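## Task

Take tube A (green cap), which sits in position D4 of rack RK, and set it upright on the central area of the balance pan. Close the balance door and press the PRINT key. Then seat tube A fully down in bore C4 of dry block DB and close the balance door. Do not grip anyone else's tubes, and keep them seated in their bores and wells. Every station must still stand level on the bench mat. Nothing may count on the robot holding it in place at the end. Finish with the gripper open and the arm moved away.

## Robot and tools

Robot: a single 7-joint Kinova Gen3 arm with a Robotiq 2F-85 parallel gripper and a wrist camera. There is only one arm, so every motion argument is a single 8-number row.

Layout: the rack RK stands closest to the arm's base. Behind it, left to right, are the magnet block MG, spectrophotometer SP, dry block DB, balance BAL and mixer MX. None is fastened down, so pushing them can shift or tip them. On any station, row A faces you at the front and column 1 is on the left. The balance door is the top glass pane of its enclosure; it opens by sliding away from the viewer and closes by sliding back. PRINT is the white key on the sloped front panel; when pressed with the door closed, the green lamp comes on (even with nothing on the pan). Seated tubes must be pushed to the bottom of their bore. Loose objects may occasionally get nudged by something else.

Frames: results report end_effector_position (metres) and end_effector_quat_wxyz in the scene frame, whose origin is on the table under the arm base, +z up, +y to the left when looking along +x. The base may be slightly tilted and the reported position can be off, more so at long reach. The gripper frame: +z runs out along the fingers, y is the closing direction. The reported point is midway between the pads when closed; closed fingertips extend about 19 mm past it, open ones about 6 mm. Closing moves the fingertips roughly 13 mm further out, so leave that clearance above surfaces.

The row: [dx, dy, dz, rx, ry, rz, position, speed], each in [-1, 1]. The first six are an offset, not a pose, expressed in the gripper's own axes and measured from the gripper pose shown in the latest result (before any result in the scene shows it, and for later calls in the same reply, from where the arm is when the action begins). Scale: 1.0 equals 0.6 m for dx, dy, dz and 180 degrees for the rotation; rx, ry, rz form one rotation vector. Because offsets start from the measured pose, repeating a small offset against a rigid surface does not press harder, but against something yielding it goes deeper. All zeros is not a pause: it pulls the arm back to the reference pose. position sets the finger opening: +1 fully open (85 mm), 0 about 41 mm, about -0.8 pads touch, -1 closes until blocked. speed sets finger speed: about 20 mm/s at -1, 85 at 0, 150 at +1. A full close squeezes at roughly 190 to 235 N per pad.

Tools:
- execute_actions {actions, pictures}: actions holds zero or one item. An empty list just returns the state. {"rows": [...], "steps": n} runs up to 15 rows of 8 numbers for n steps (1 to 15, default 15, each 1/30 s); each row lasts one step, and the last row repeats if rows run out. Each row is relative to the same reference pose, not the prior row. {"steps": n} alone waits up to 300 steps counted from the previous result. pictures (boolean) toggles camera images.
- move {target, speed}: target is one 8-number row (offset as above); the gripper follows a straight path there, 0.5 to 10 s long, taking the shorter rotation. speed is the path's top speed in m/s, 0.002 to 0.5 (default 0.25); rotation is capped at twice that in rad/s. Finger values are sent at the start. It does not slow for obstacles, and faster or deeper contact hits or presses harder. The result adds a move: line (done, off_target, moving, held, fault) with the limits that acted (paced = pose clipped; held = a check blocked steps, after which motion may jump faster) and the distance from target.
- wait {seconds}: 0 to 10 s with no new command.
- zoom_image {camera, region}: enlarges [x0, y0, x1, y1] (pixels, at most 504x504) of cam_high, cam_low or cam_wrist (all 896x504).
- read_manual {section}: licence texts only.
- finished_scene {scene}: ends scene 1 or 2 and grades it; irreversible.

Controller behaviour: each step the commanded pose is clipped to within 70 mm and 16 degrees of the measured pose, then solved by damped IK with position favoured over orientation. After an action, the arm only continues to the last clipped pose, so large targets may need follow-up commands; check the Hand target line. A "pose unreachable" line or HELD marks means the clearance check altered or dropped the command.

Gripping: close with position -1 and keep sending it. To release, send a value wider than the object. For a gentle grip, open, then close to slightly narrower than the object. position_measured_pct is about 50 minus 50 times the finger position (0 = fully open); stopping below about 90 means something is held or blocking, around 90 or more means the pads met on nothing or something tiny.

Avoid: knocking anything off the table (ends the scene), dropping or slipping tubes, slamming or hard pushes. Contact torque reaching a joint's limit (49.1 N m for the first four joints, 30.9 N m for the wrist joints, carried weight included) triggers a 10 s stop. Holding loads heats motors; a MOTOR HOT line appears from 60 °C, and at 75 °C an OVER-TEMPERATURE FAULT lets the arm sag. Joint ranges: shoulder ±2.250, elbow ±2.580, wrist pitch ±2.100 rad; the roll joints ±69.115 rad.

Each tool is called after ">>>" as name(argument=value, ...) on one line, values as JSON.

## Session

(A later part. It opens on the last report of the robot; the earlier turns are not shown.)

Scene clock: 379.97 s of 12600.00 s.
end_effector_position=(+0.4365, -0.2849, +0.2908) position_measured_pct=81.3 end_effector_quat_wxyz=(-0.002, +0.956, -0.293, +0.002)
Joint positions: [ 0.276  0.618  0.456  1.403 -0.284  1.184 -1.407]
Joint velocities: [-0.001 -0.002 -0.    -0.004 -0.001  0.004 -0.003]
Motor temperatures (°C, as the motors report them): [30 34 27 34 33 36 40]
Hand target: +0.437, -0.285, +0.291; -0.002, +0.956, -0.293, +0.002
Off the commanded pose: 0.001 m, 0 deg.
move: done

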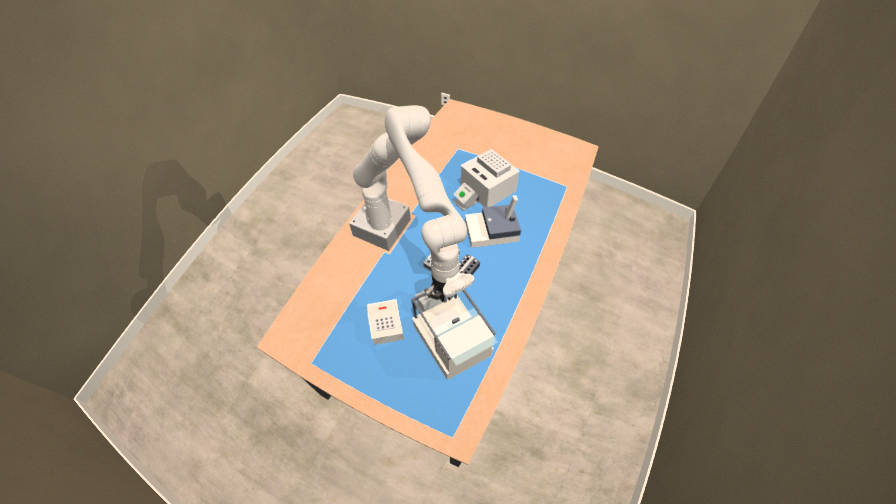

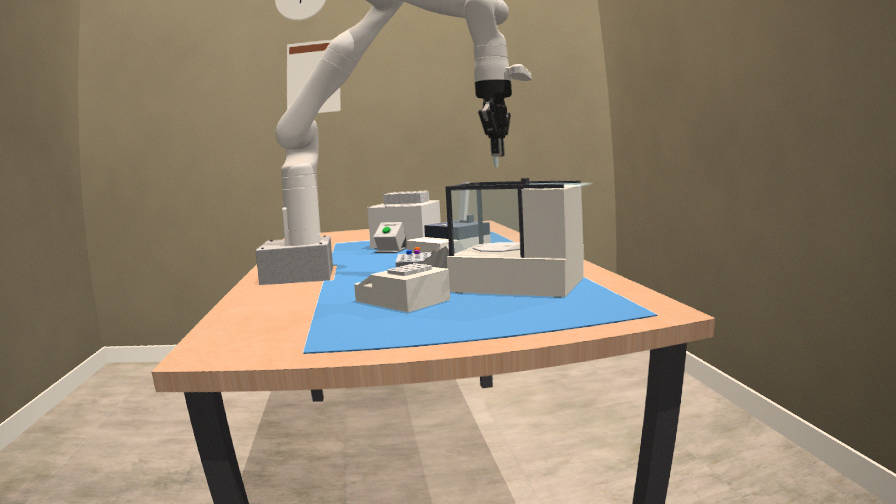

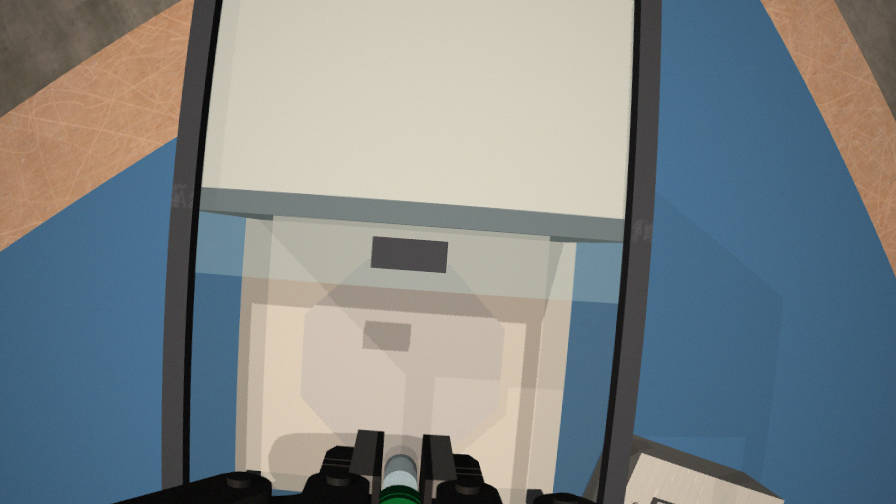

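>>> move(target=[-0.2475,0.35,0,0,0,0.094,-0.72,0], speed=0.2)

>>> move(target=[0,0,0.15,0,0,0,-0.72,0], speed=0.2)

Scene clock: 404.13 s of 12600.00 s.
end_effector_position=(+0.1970, -0.3761, +0.2891) position_measured_pct=81.3 end_effector_quat_wxyz=(-0.003, +0.903, -0.430, +0.003)
Joint positions: [ 0.62   0.43   0.595  1.754 -0.281  1.043 -1.151]
Joint velocities: [ 0.006  0.     0.002 -0.002 -0.002  0.001  0.004]
Motor temperatures (°C, as the motors report them): [30 35 27 34 33 36 40]
Hand target: +0.197, -0.376, +0.289; -0.003, +0.903, -0.430, +0.003
Off the commanded pose: 0.001 m, 0 deg.
move: done

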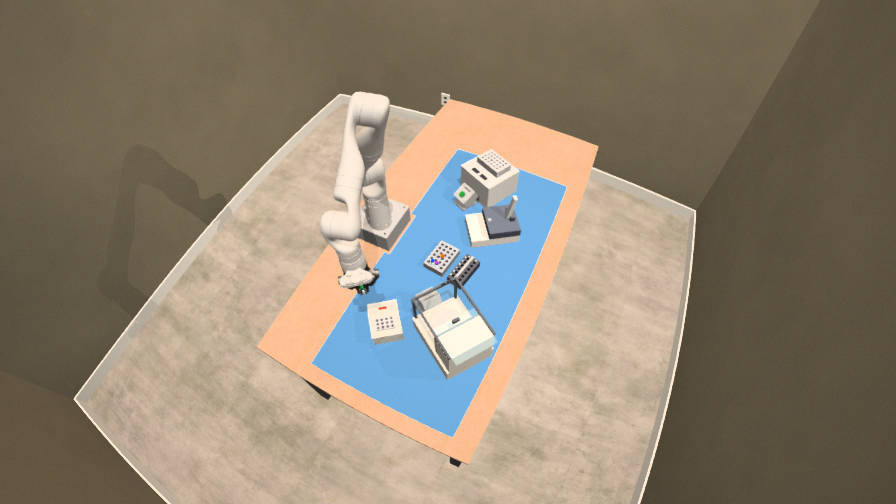

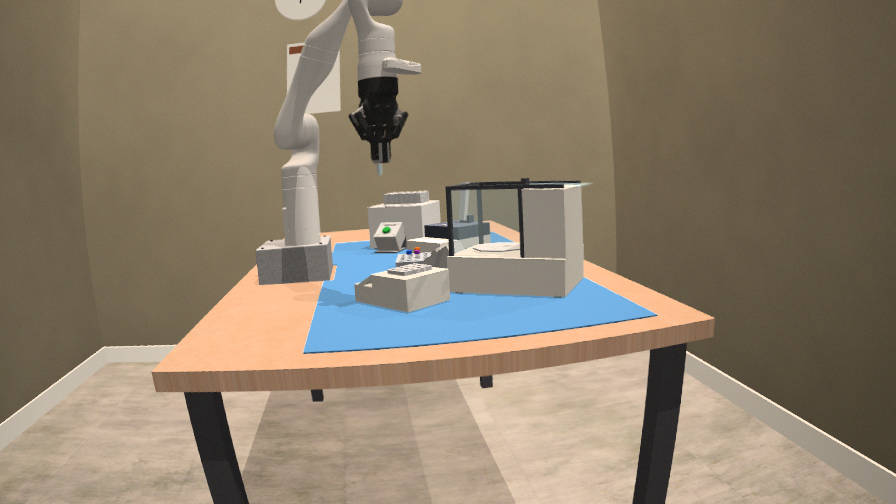

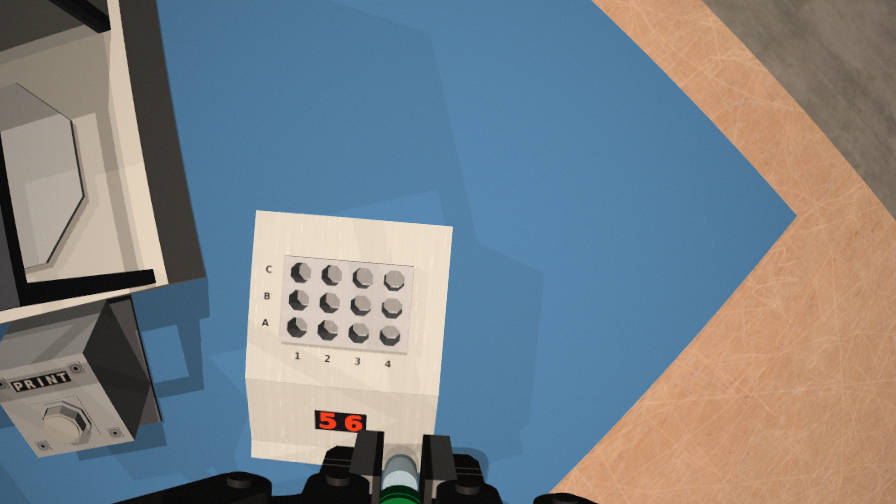

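Scene clock: 405.10 s of 12600.00 s.
end_effector_position=(+0.1978, -0.3761, +0.1994) position_measured_pct=81.3 end_effector_quat_wxyz=(-0.003, +0.903, -0.430, +0.003)
Joint positions: [ 0.681  0.571  0.521  1.879 -0.394  0.795 -1.053]
Joint velocities: [ 0.003  0.005  0.001 -0.    -0.001 -0.001  0.001]
Motor temperatures (°C, as the motors report them): [30 35 27 34 33 36 40]
Hand target: +0.198, -0.376, +0.199; -0.003, +0.903, -0.430, +0.003
Off the commanded pose: 0.000 m, 0 deg.
move: done

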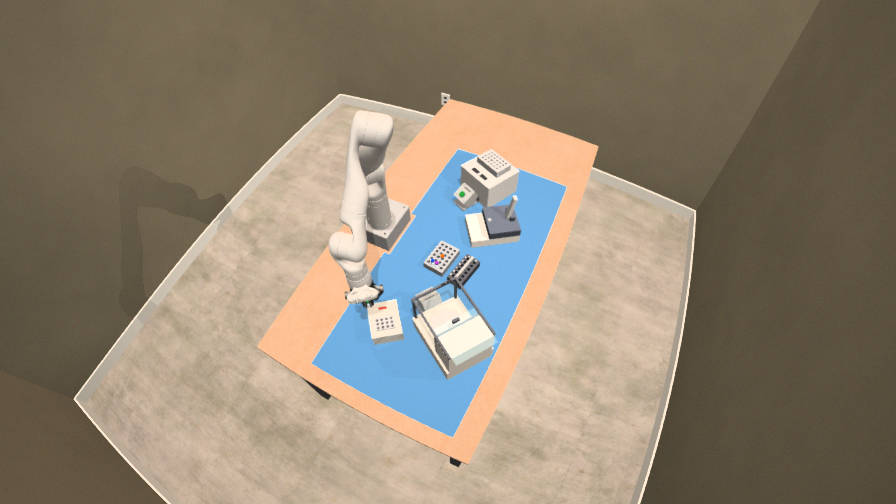

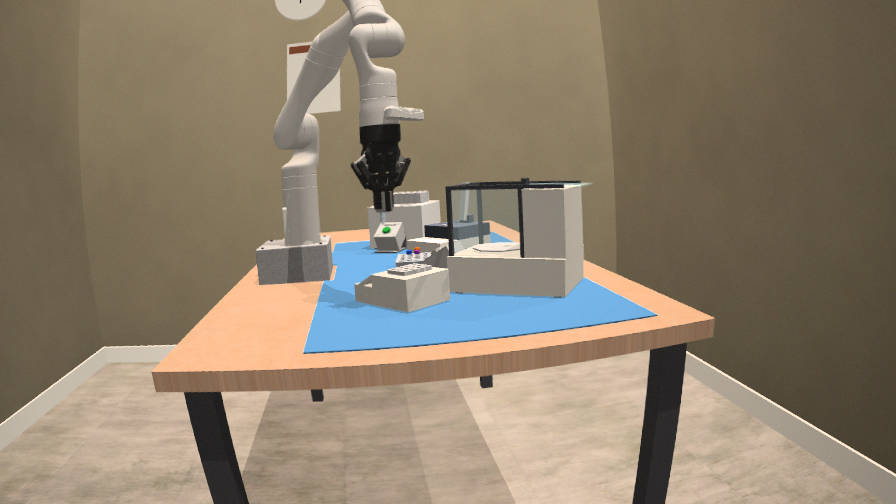

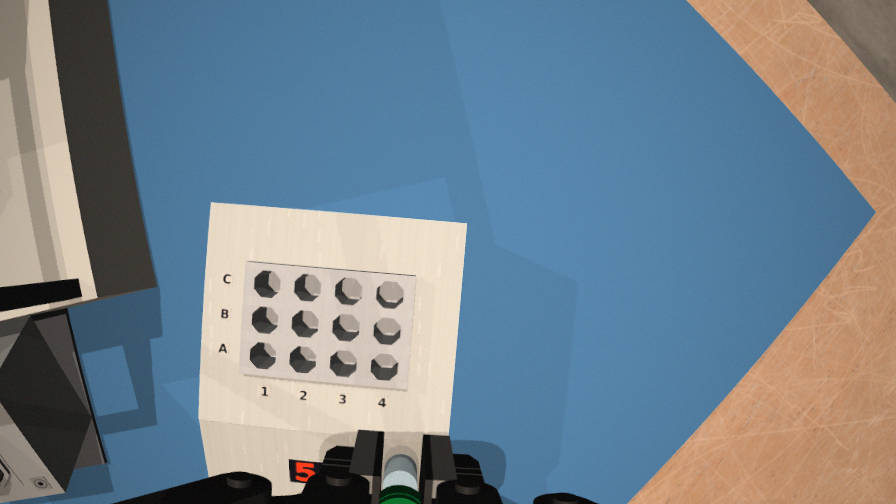

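>>> move(target=[0.0417,-0.0127,0.083,0,0,0,-0.72,0], speed=0.1)

Scene clock: 417.60 s of 12600.00 s.
end_effector_position=(+0.2200, -0.3906, +0.1501) position_measured_pct=81.3 end_effector_quat_wxyz=(-0.002, +0.903, -0.430, +0.003)
Joint positions: [ 0.708  0.698  0.461  1.842 -0.462  0.71  -1.034]
Joint velocities: [ 0.002  0.006 -0.    -0.    -0.001 -0.002  0.001]
Motor temperatures (°C, as the motors report them): [30 35 27 34 33 36 40]
Hand target: +0.220, -0.391, +0.150; -0.003, +0.903, -0.430, +0.003
Off the commanded pose: 0.000 m, 0 deg.
move: done

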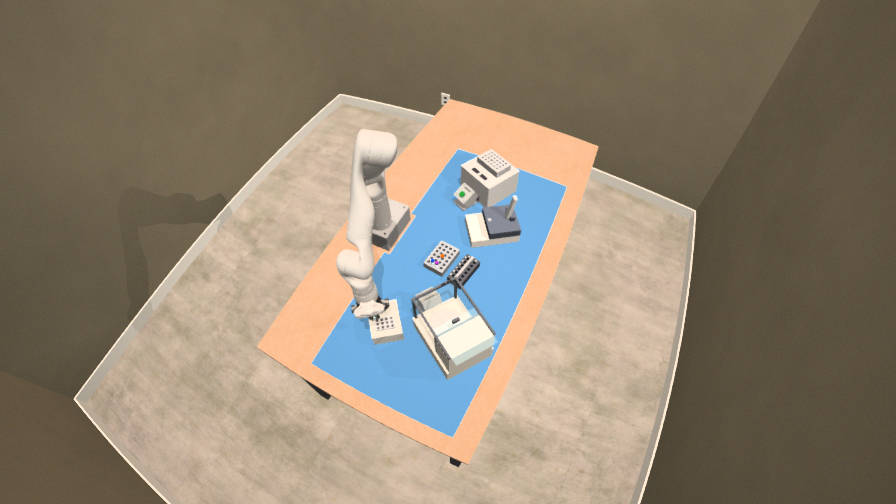

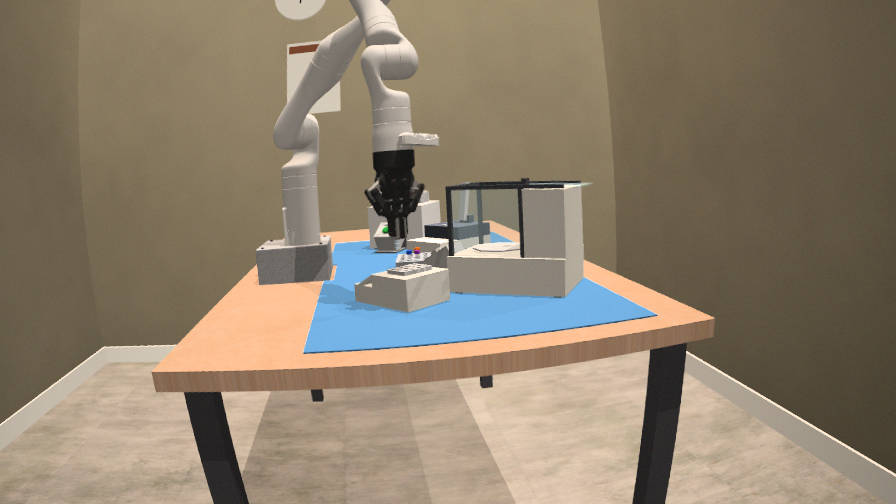

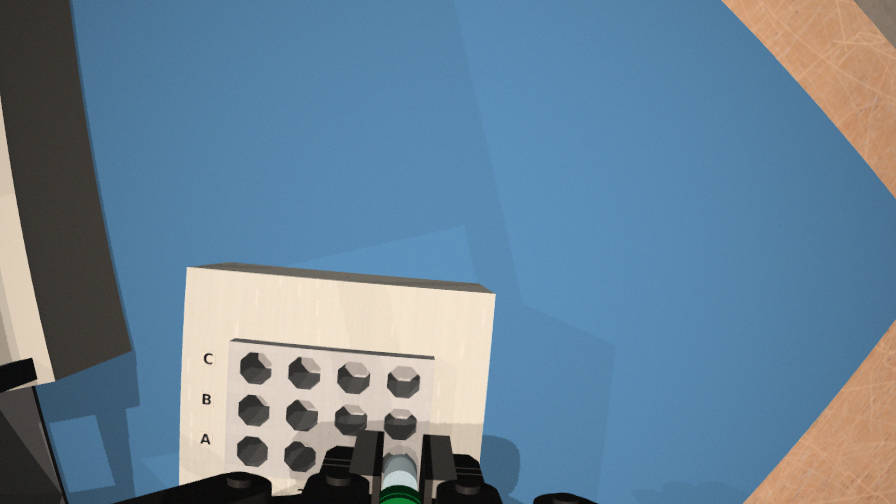

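>>> move(target=[0.022,0,0.05,0,0,0,-0.72,0], speed=0.05)

>>> move(target=[0,0,0.03,0,0,0,-0.72,0], speed=0.008)

Scene clock: 425.27 s of 12600.00 s.
end_effector_position=(+0.2287, -0.4009, +0.1204) position_measured_pct=81.3 end_effector_quat_wxyz=(-0.002, +0.903, -0.430, +0.003)
Joint positions: [ 0.732  0.772  0.426  1.811 -0.495  0.666 -1.018]
Joint velocities: [ 0.002  0.005 -0.001 -0.001 -0.     0.    -0.   ]
Motor temperatures (°C, as the motors report them): [30 35 27 34 33 36 40]
Hand target: +0.229, -0.401, +0.120; -0.002, +0.903, -0.430, +0.003
Off the commanded pose: 0.000 m, 0 deg.
move: done

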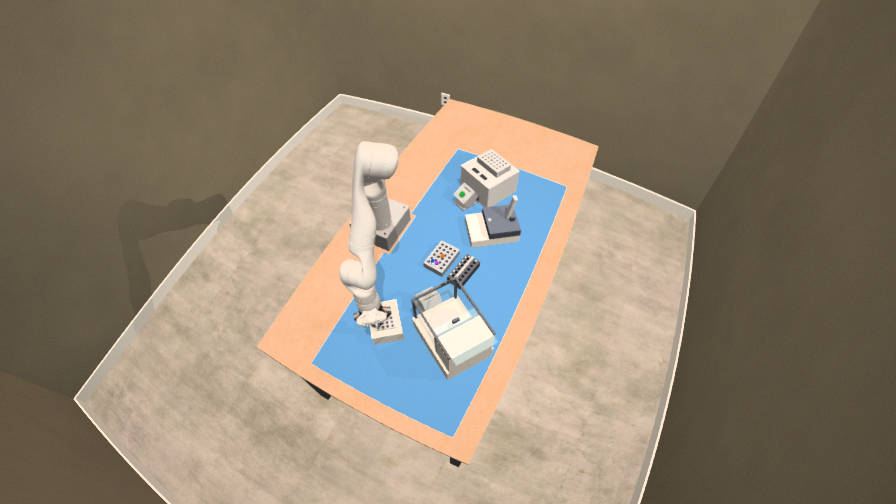

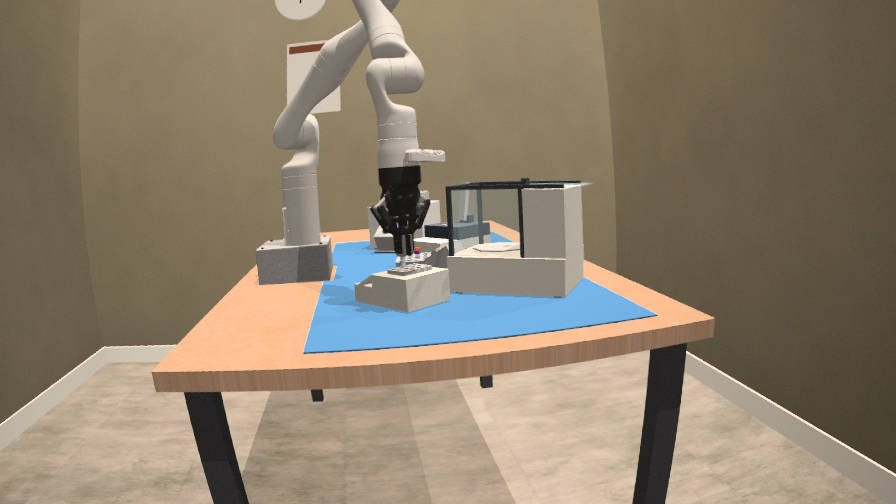

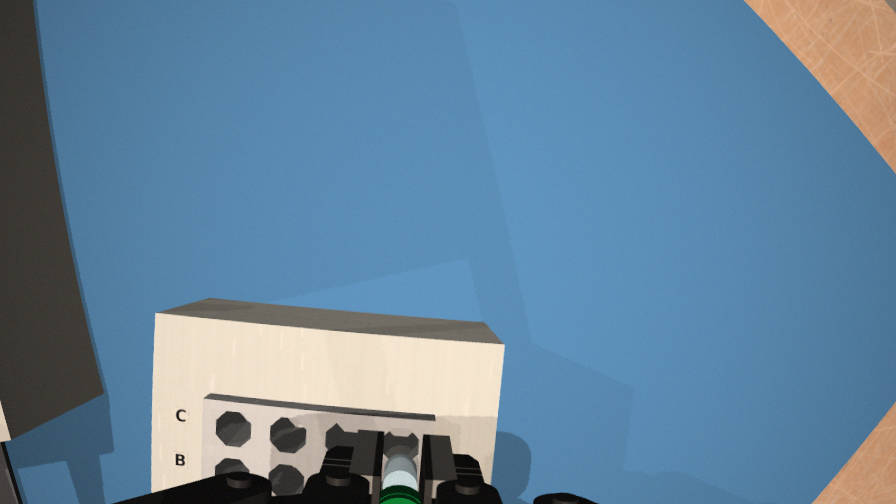

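Scene clock: 427.73 s of 12600.00 s.
end_effector_position=(+0.2337, -0.4076, +0.1123) position_measured_pct=81.3 end_effector_quat_wxyz=(+0.003, +0.903, -0.430, +0.014)
Joint positions: [ 0.746  0.787  0.407  1.811 -0.516  0.626 -1.001]
Joint velocities: [ 0.     0.001 -0.001 -0.001 -0.001 -0.     0.002]
Motor temperatures (°C, as the motors report them): [30 35 27 34 33 36 40]
Hand target: +0.229, -0.401, +0.103; -0.002, +0.903, -0.430, +0.003
Off the commanded pose: 0.013 m, 1 deg.
move: off_target

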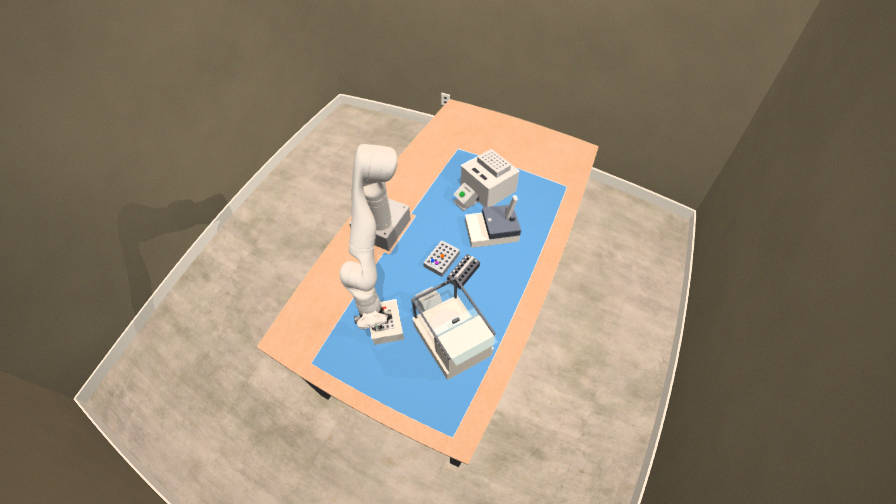

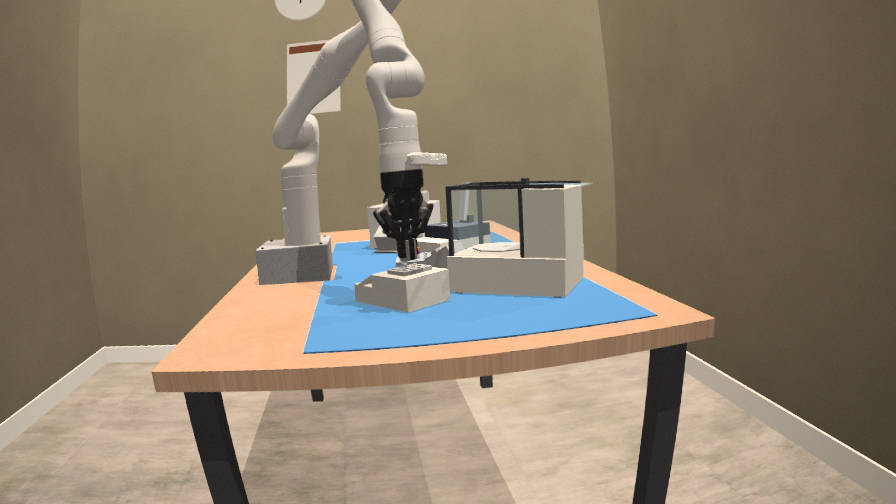

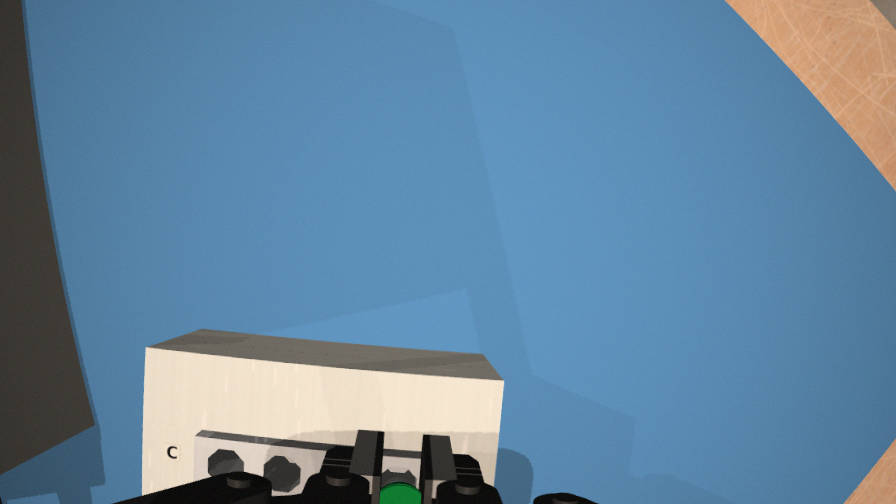

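>>> move(target=[-0.006,0,-0.035,0,0,0,-0.72,0], speed=0.02)

Scene clock: 434.23 s of 12600.00 s.
end_effector_position=(+0.2309, -0.4044, +0.1330) position_measured_pct=81.3 end_effector_quat_wxyz=(+0.003, +0.903, -0.430, +0.014)
Joint positions: [ 0.729  0.742  0.433  1.816 -0.493  0.666 -1.017]
Joint velocities: [-0.002 -0.003  0.     0.001  0.002  0.001 -0.002]
Motor temperatures (°C, as the motors report them): [30 35 27 34 33 36 40]
Hand target: +0.231, -0.404, +0.133; +0.003, +0.903, -0.430, +0.014
Off the commanded pose: 0.000 m, 0 deg.
move: done

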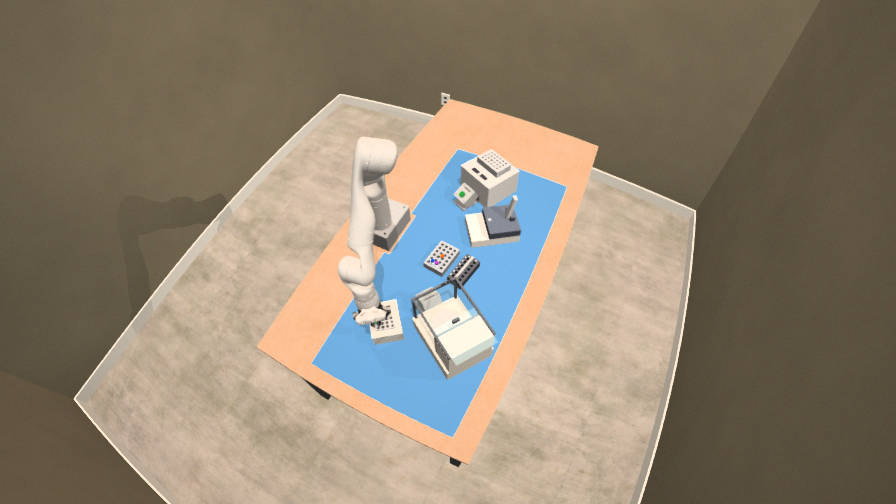

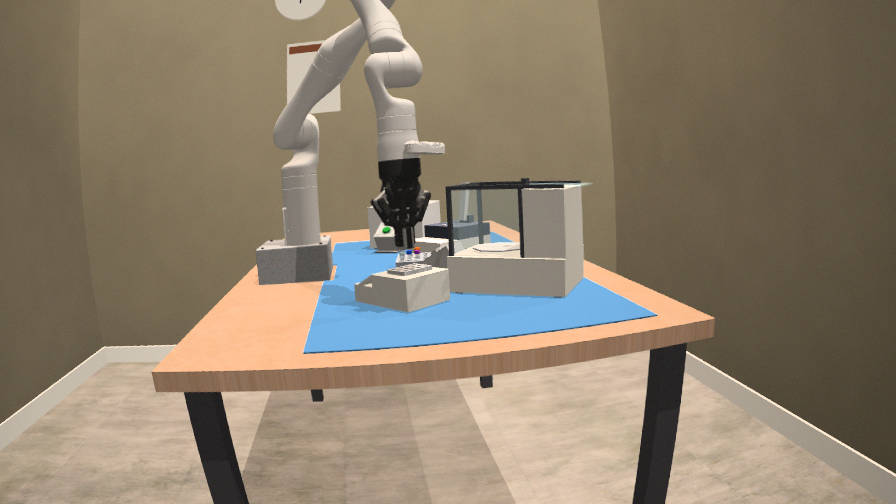

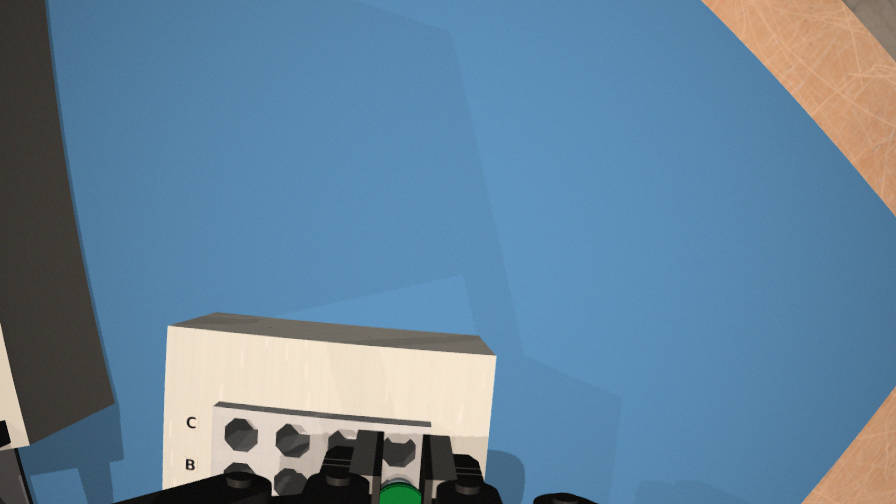

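>>> zoom_image(camera="cam_low", region=[340,180,480,300])

>>> zoom_image(camera="cam_wrist", region=[280,400,520,504])

Region (340, 180, 480, 300) of cam_low's 896x504 image, scaled by 3.600, with more detail than that image has; it fills the top 432 rows of this view, and the rest is white.

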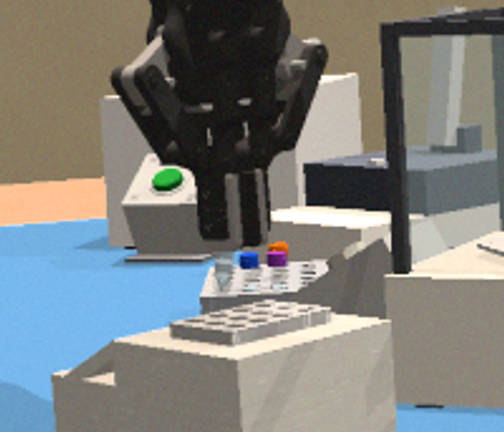

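Region (280, 400, 520, 504) of cam_wrist's 896x504 image, scaled by 2.100; it fills the top 218 rows of this view, and the rest is white.

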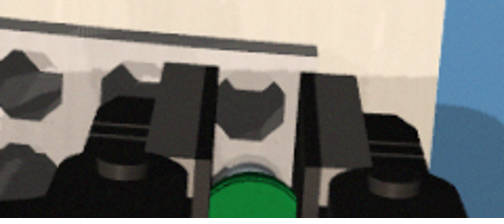

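>>> move(target=[0,0,-0.13,0,-0.008,0,-0.72,0], speed=0.1)

>>> zoom_image(camera="cam_low", region=[330,110,470,230])

Scene clock: 495.23 s of 12600.00 s.
end_effector_position=(+0.2290, -0.4029, +0.2107) position_measured_pct=81.3 end_effector_quat_wxyz=(-0.003, +0.903, -0.430, +0.003)
Joint positions: [ 0.67   0.622  0.524  1.733 -0.391  0.893 -1.104]
Joint velocities: [-0.002 -0.003  0.001 -0.002  0.001  0.002 -0.002]
Motor temperatures (°C, as the motors report them): [30 35 27 34 33 36 40]
Hand target: +0.229, -0.403, +0.211; -0.003, +0.903, -0.430, +0.003
Off the commanded pose: 0.000 m, 0 deg.
After step 1794, the last 6 steps of your reply time or wait did not run and took no scene time. You can wait again.
move: done

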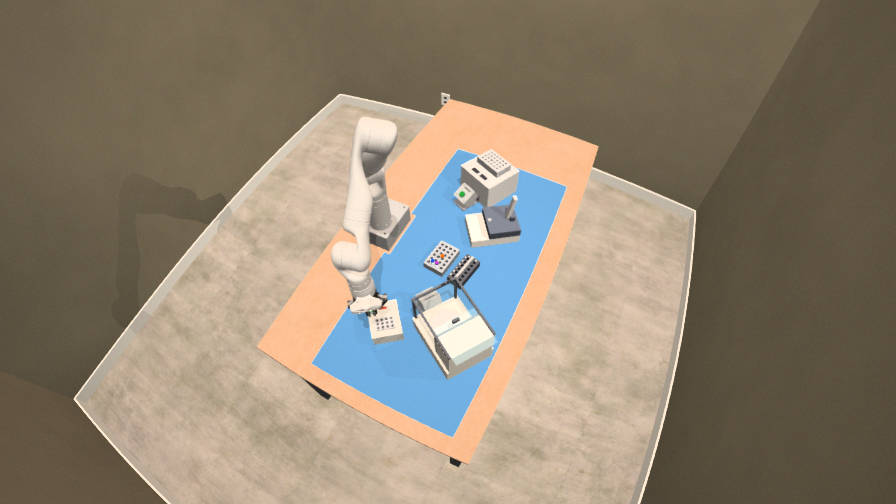

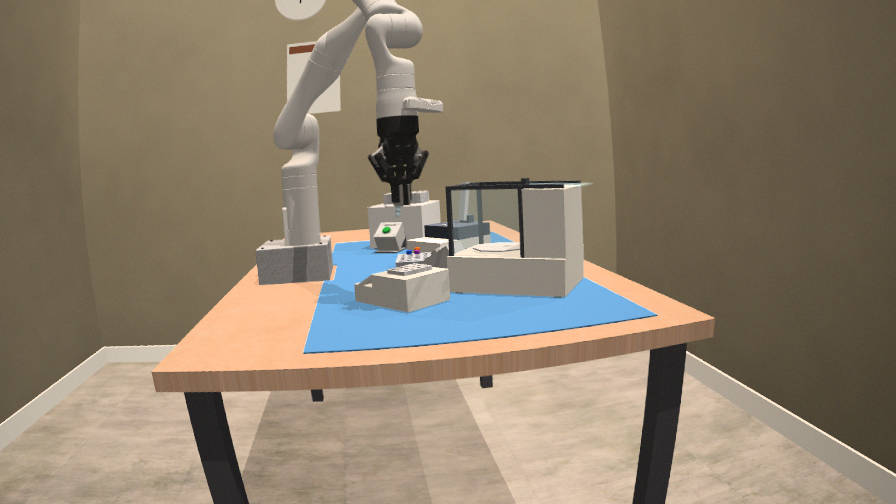

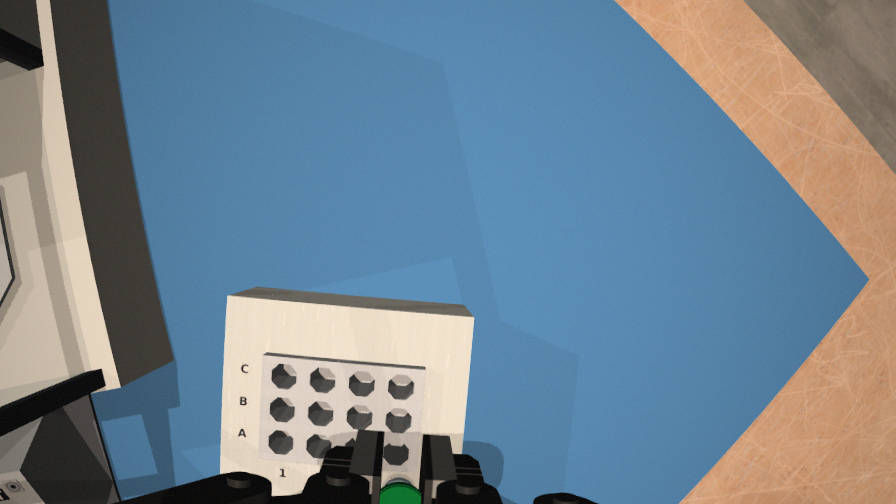

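Region (330, 110, 470, 230) of cam_low's 896x504 image, scaled by 3.600, with more detail than that image has; it fills the top 432 rows of this view, and the rest is white.

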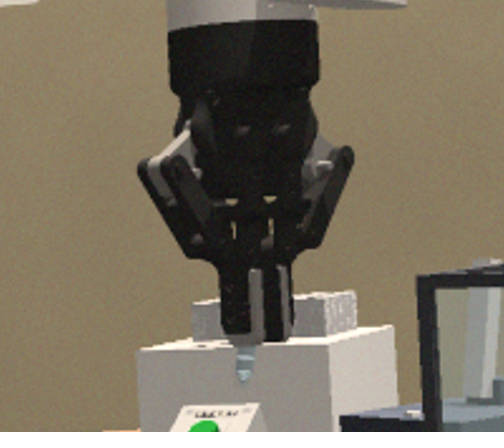

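>>> move(target=[0.021,-0.0017,0.143,0,0,0,-0.72,0], speed=0.1)

>>> move(target=[0,0,0.027,0,0,0,-0.72,0], speed=0.006)

>>> zoom_image(camera="cam_low", region=[350,200,470,300])

Scene clock: 513.47 s of 12600.00 s.
end_effector_position=(+0.2385, -0.4120, +0.1253) position_measured_pct=81.3 end_effector_quat_wxyz=(-0.003, +0.903, -0.430, +0.003)
Joint positions: [ 0.726  0.786  0.438  1.756 -0.487  0.711 -1.039]
Joint velocities: [ 0.002  0.005 -0.001 -0.     0.    -0.004  0.001]
Motor temperatures (°C, as the motors report them): [30 35 27 34 33 36 40]
Hand target: +0.238, -0.412, +0.125; -0.003, +0.903, -0.430, +0.003
Off the commanded pose: 0.000 m, 0 deg.
move: done

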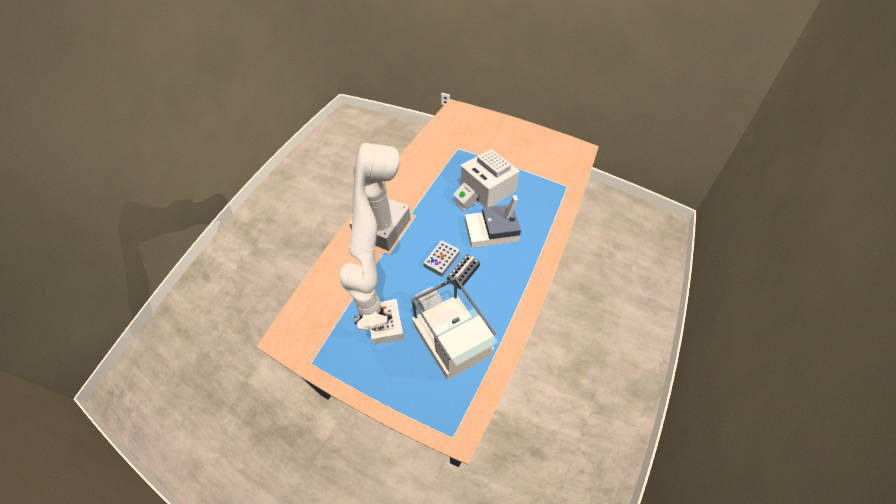

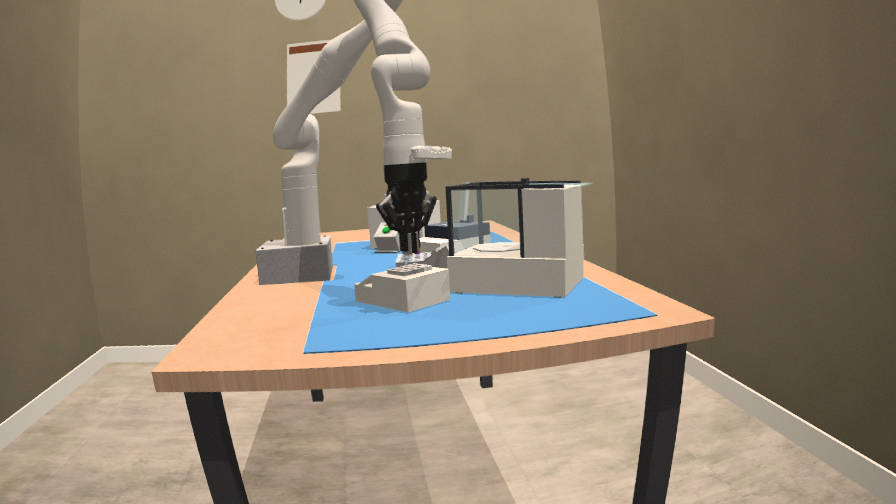

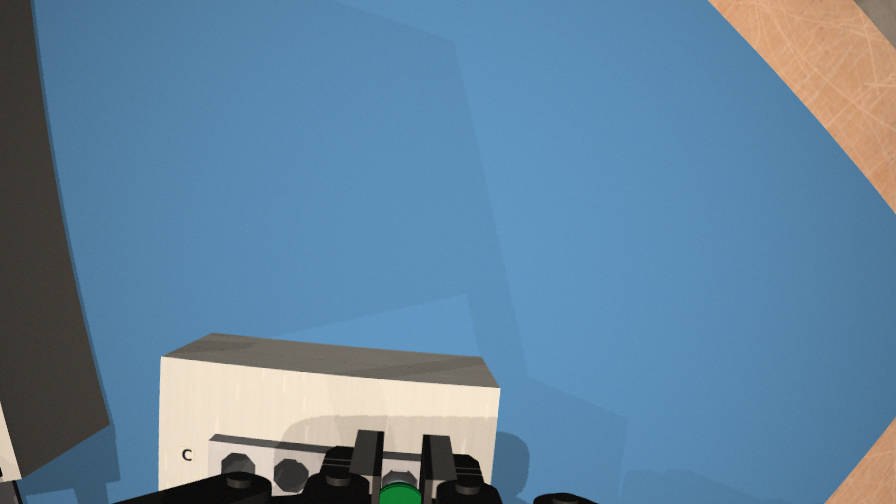

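Scene clock: 516.40 s of 12600.00 s.
end_effector_position=(+0.2391, -0.4130, +0.1141) position_measured_pct=81.3 end_effector_quat_wxyz=(-0.002, +0.903, -0.430, +0.006)
Joint positions: [ 0.738  0.804  0.422  1.762 -0.502  0.68  -1.025]
Joint velocities: [ 0.001 -0.    -0.001  0.001 -0.    -0.002  0.001]
Motor temperatures (°C, as the motors report them): [30 35 27 34 33 36 40]
Hand target: +0.239, -0.412, +0.109; -0.003, +0.903, -0.430, +0.003
Off the commanded pose: 0.005 m, 0 deg.
move: off_target

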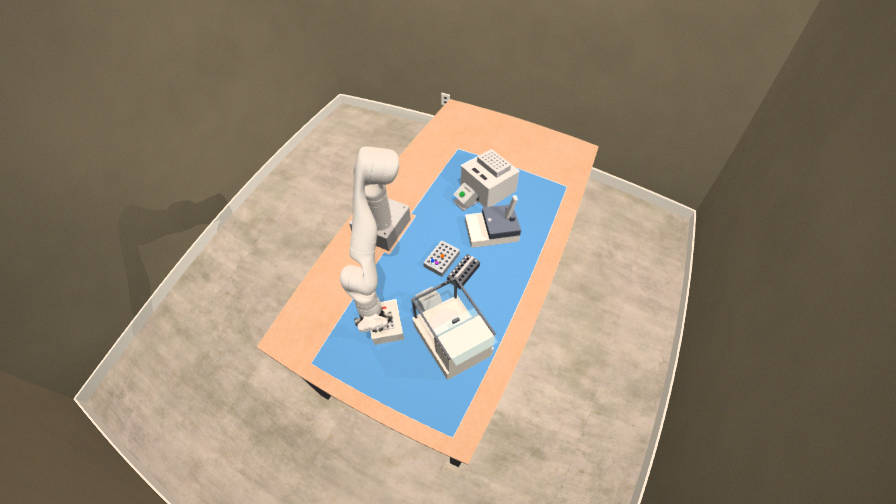

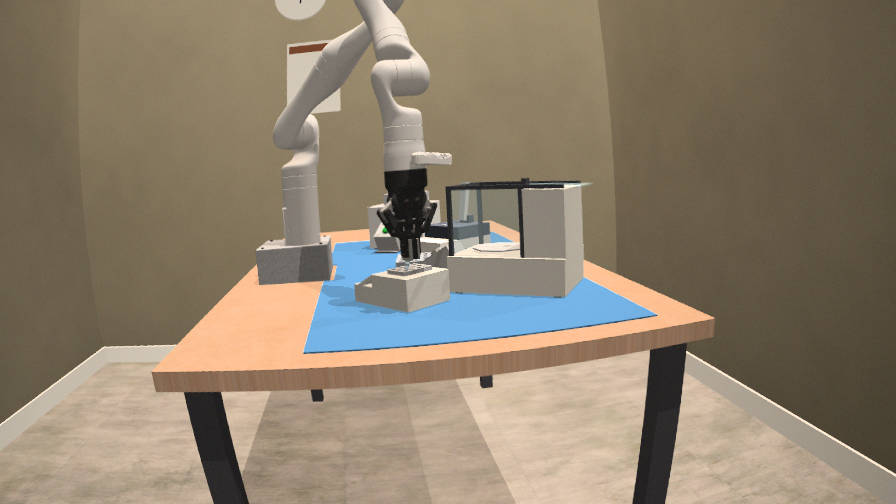

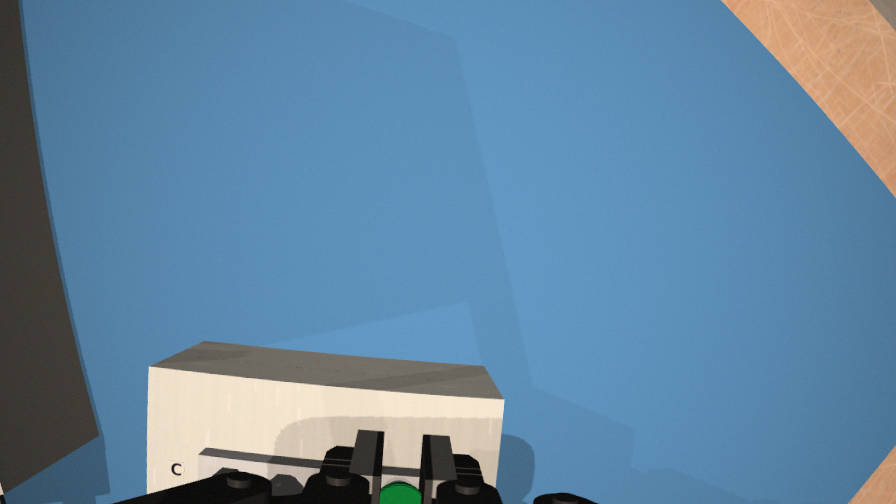

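Region (350, 200, 470, 300) of cam_low's 896x504 image, scaled by 4.200, with more detail than that image has.

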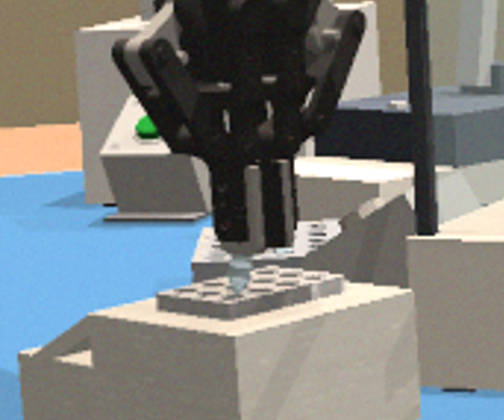

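>>> move(target=[-0.007,0,0.006,0,-0.003,0,-0.72,0], speed=0.004)

>>> zoom_image(camera="cam_wrist", region=[200,400,560,504])

Scene clock: 538.07 s of 12600.00 s.
end_effector_position=(+0.2394, -0.4134, +0.1145) position_measured_pct=81.3 end_effector_quat_wxyz=(-0.002, +0.903, -0.430, +0.007)
Joint positions: [ 0.738  0.803  0.421  1.763 -0.503  0.677 -1.024]
Joint velocities: [-0.     0.     0.001  0.002 -0.002  0.002  0.001]
Motor temperatures (°C, as the motors report them): [30 35 27 34 33 36 40]
Hand target: +0.236, -0.410, +0.111; -0.004, +0.903, -0.430, +0.001
Off the commanded pose: 0.006 m, 1 deg.
move: off_target

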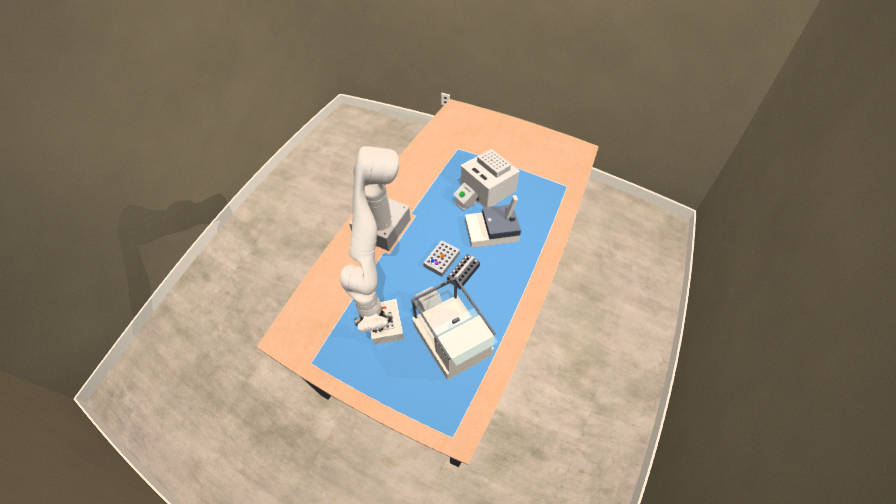

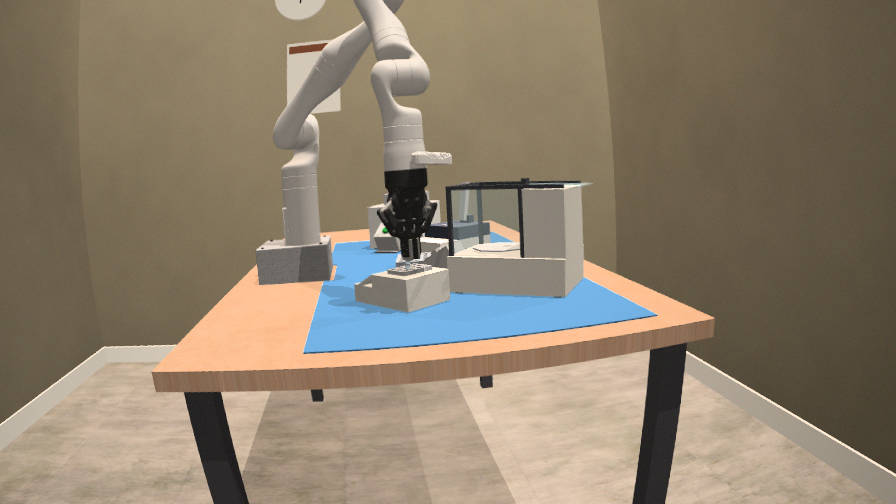

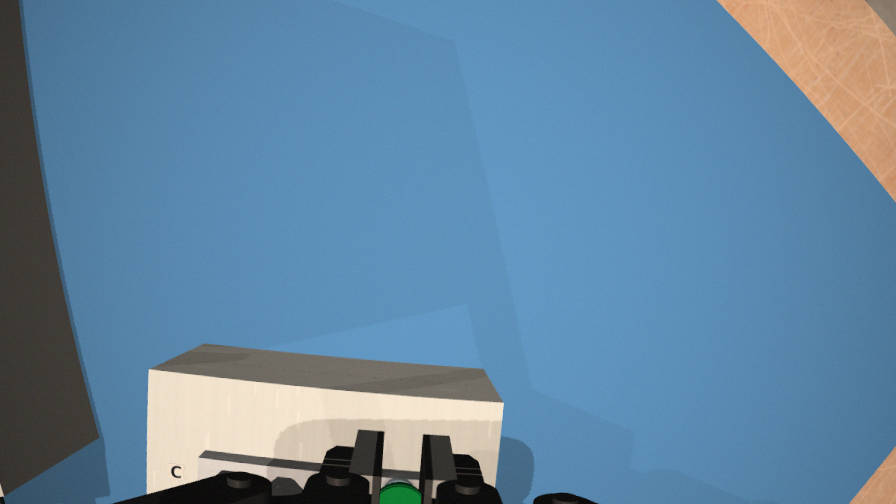

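Region (200, 400, 560, 504) of cam_wrist's 896x504 image, scaled by 1.400; it fills the top 146 rows of this view, and the rest is white.

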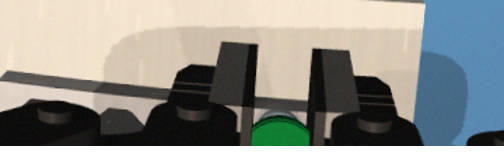

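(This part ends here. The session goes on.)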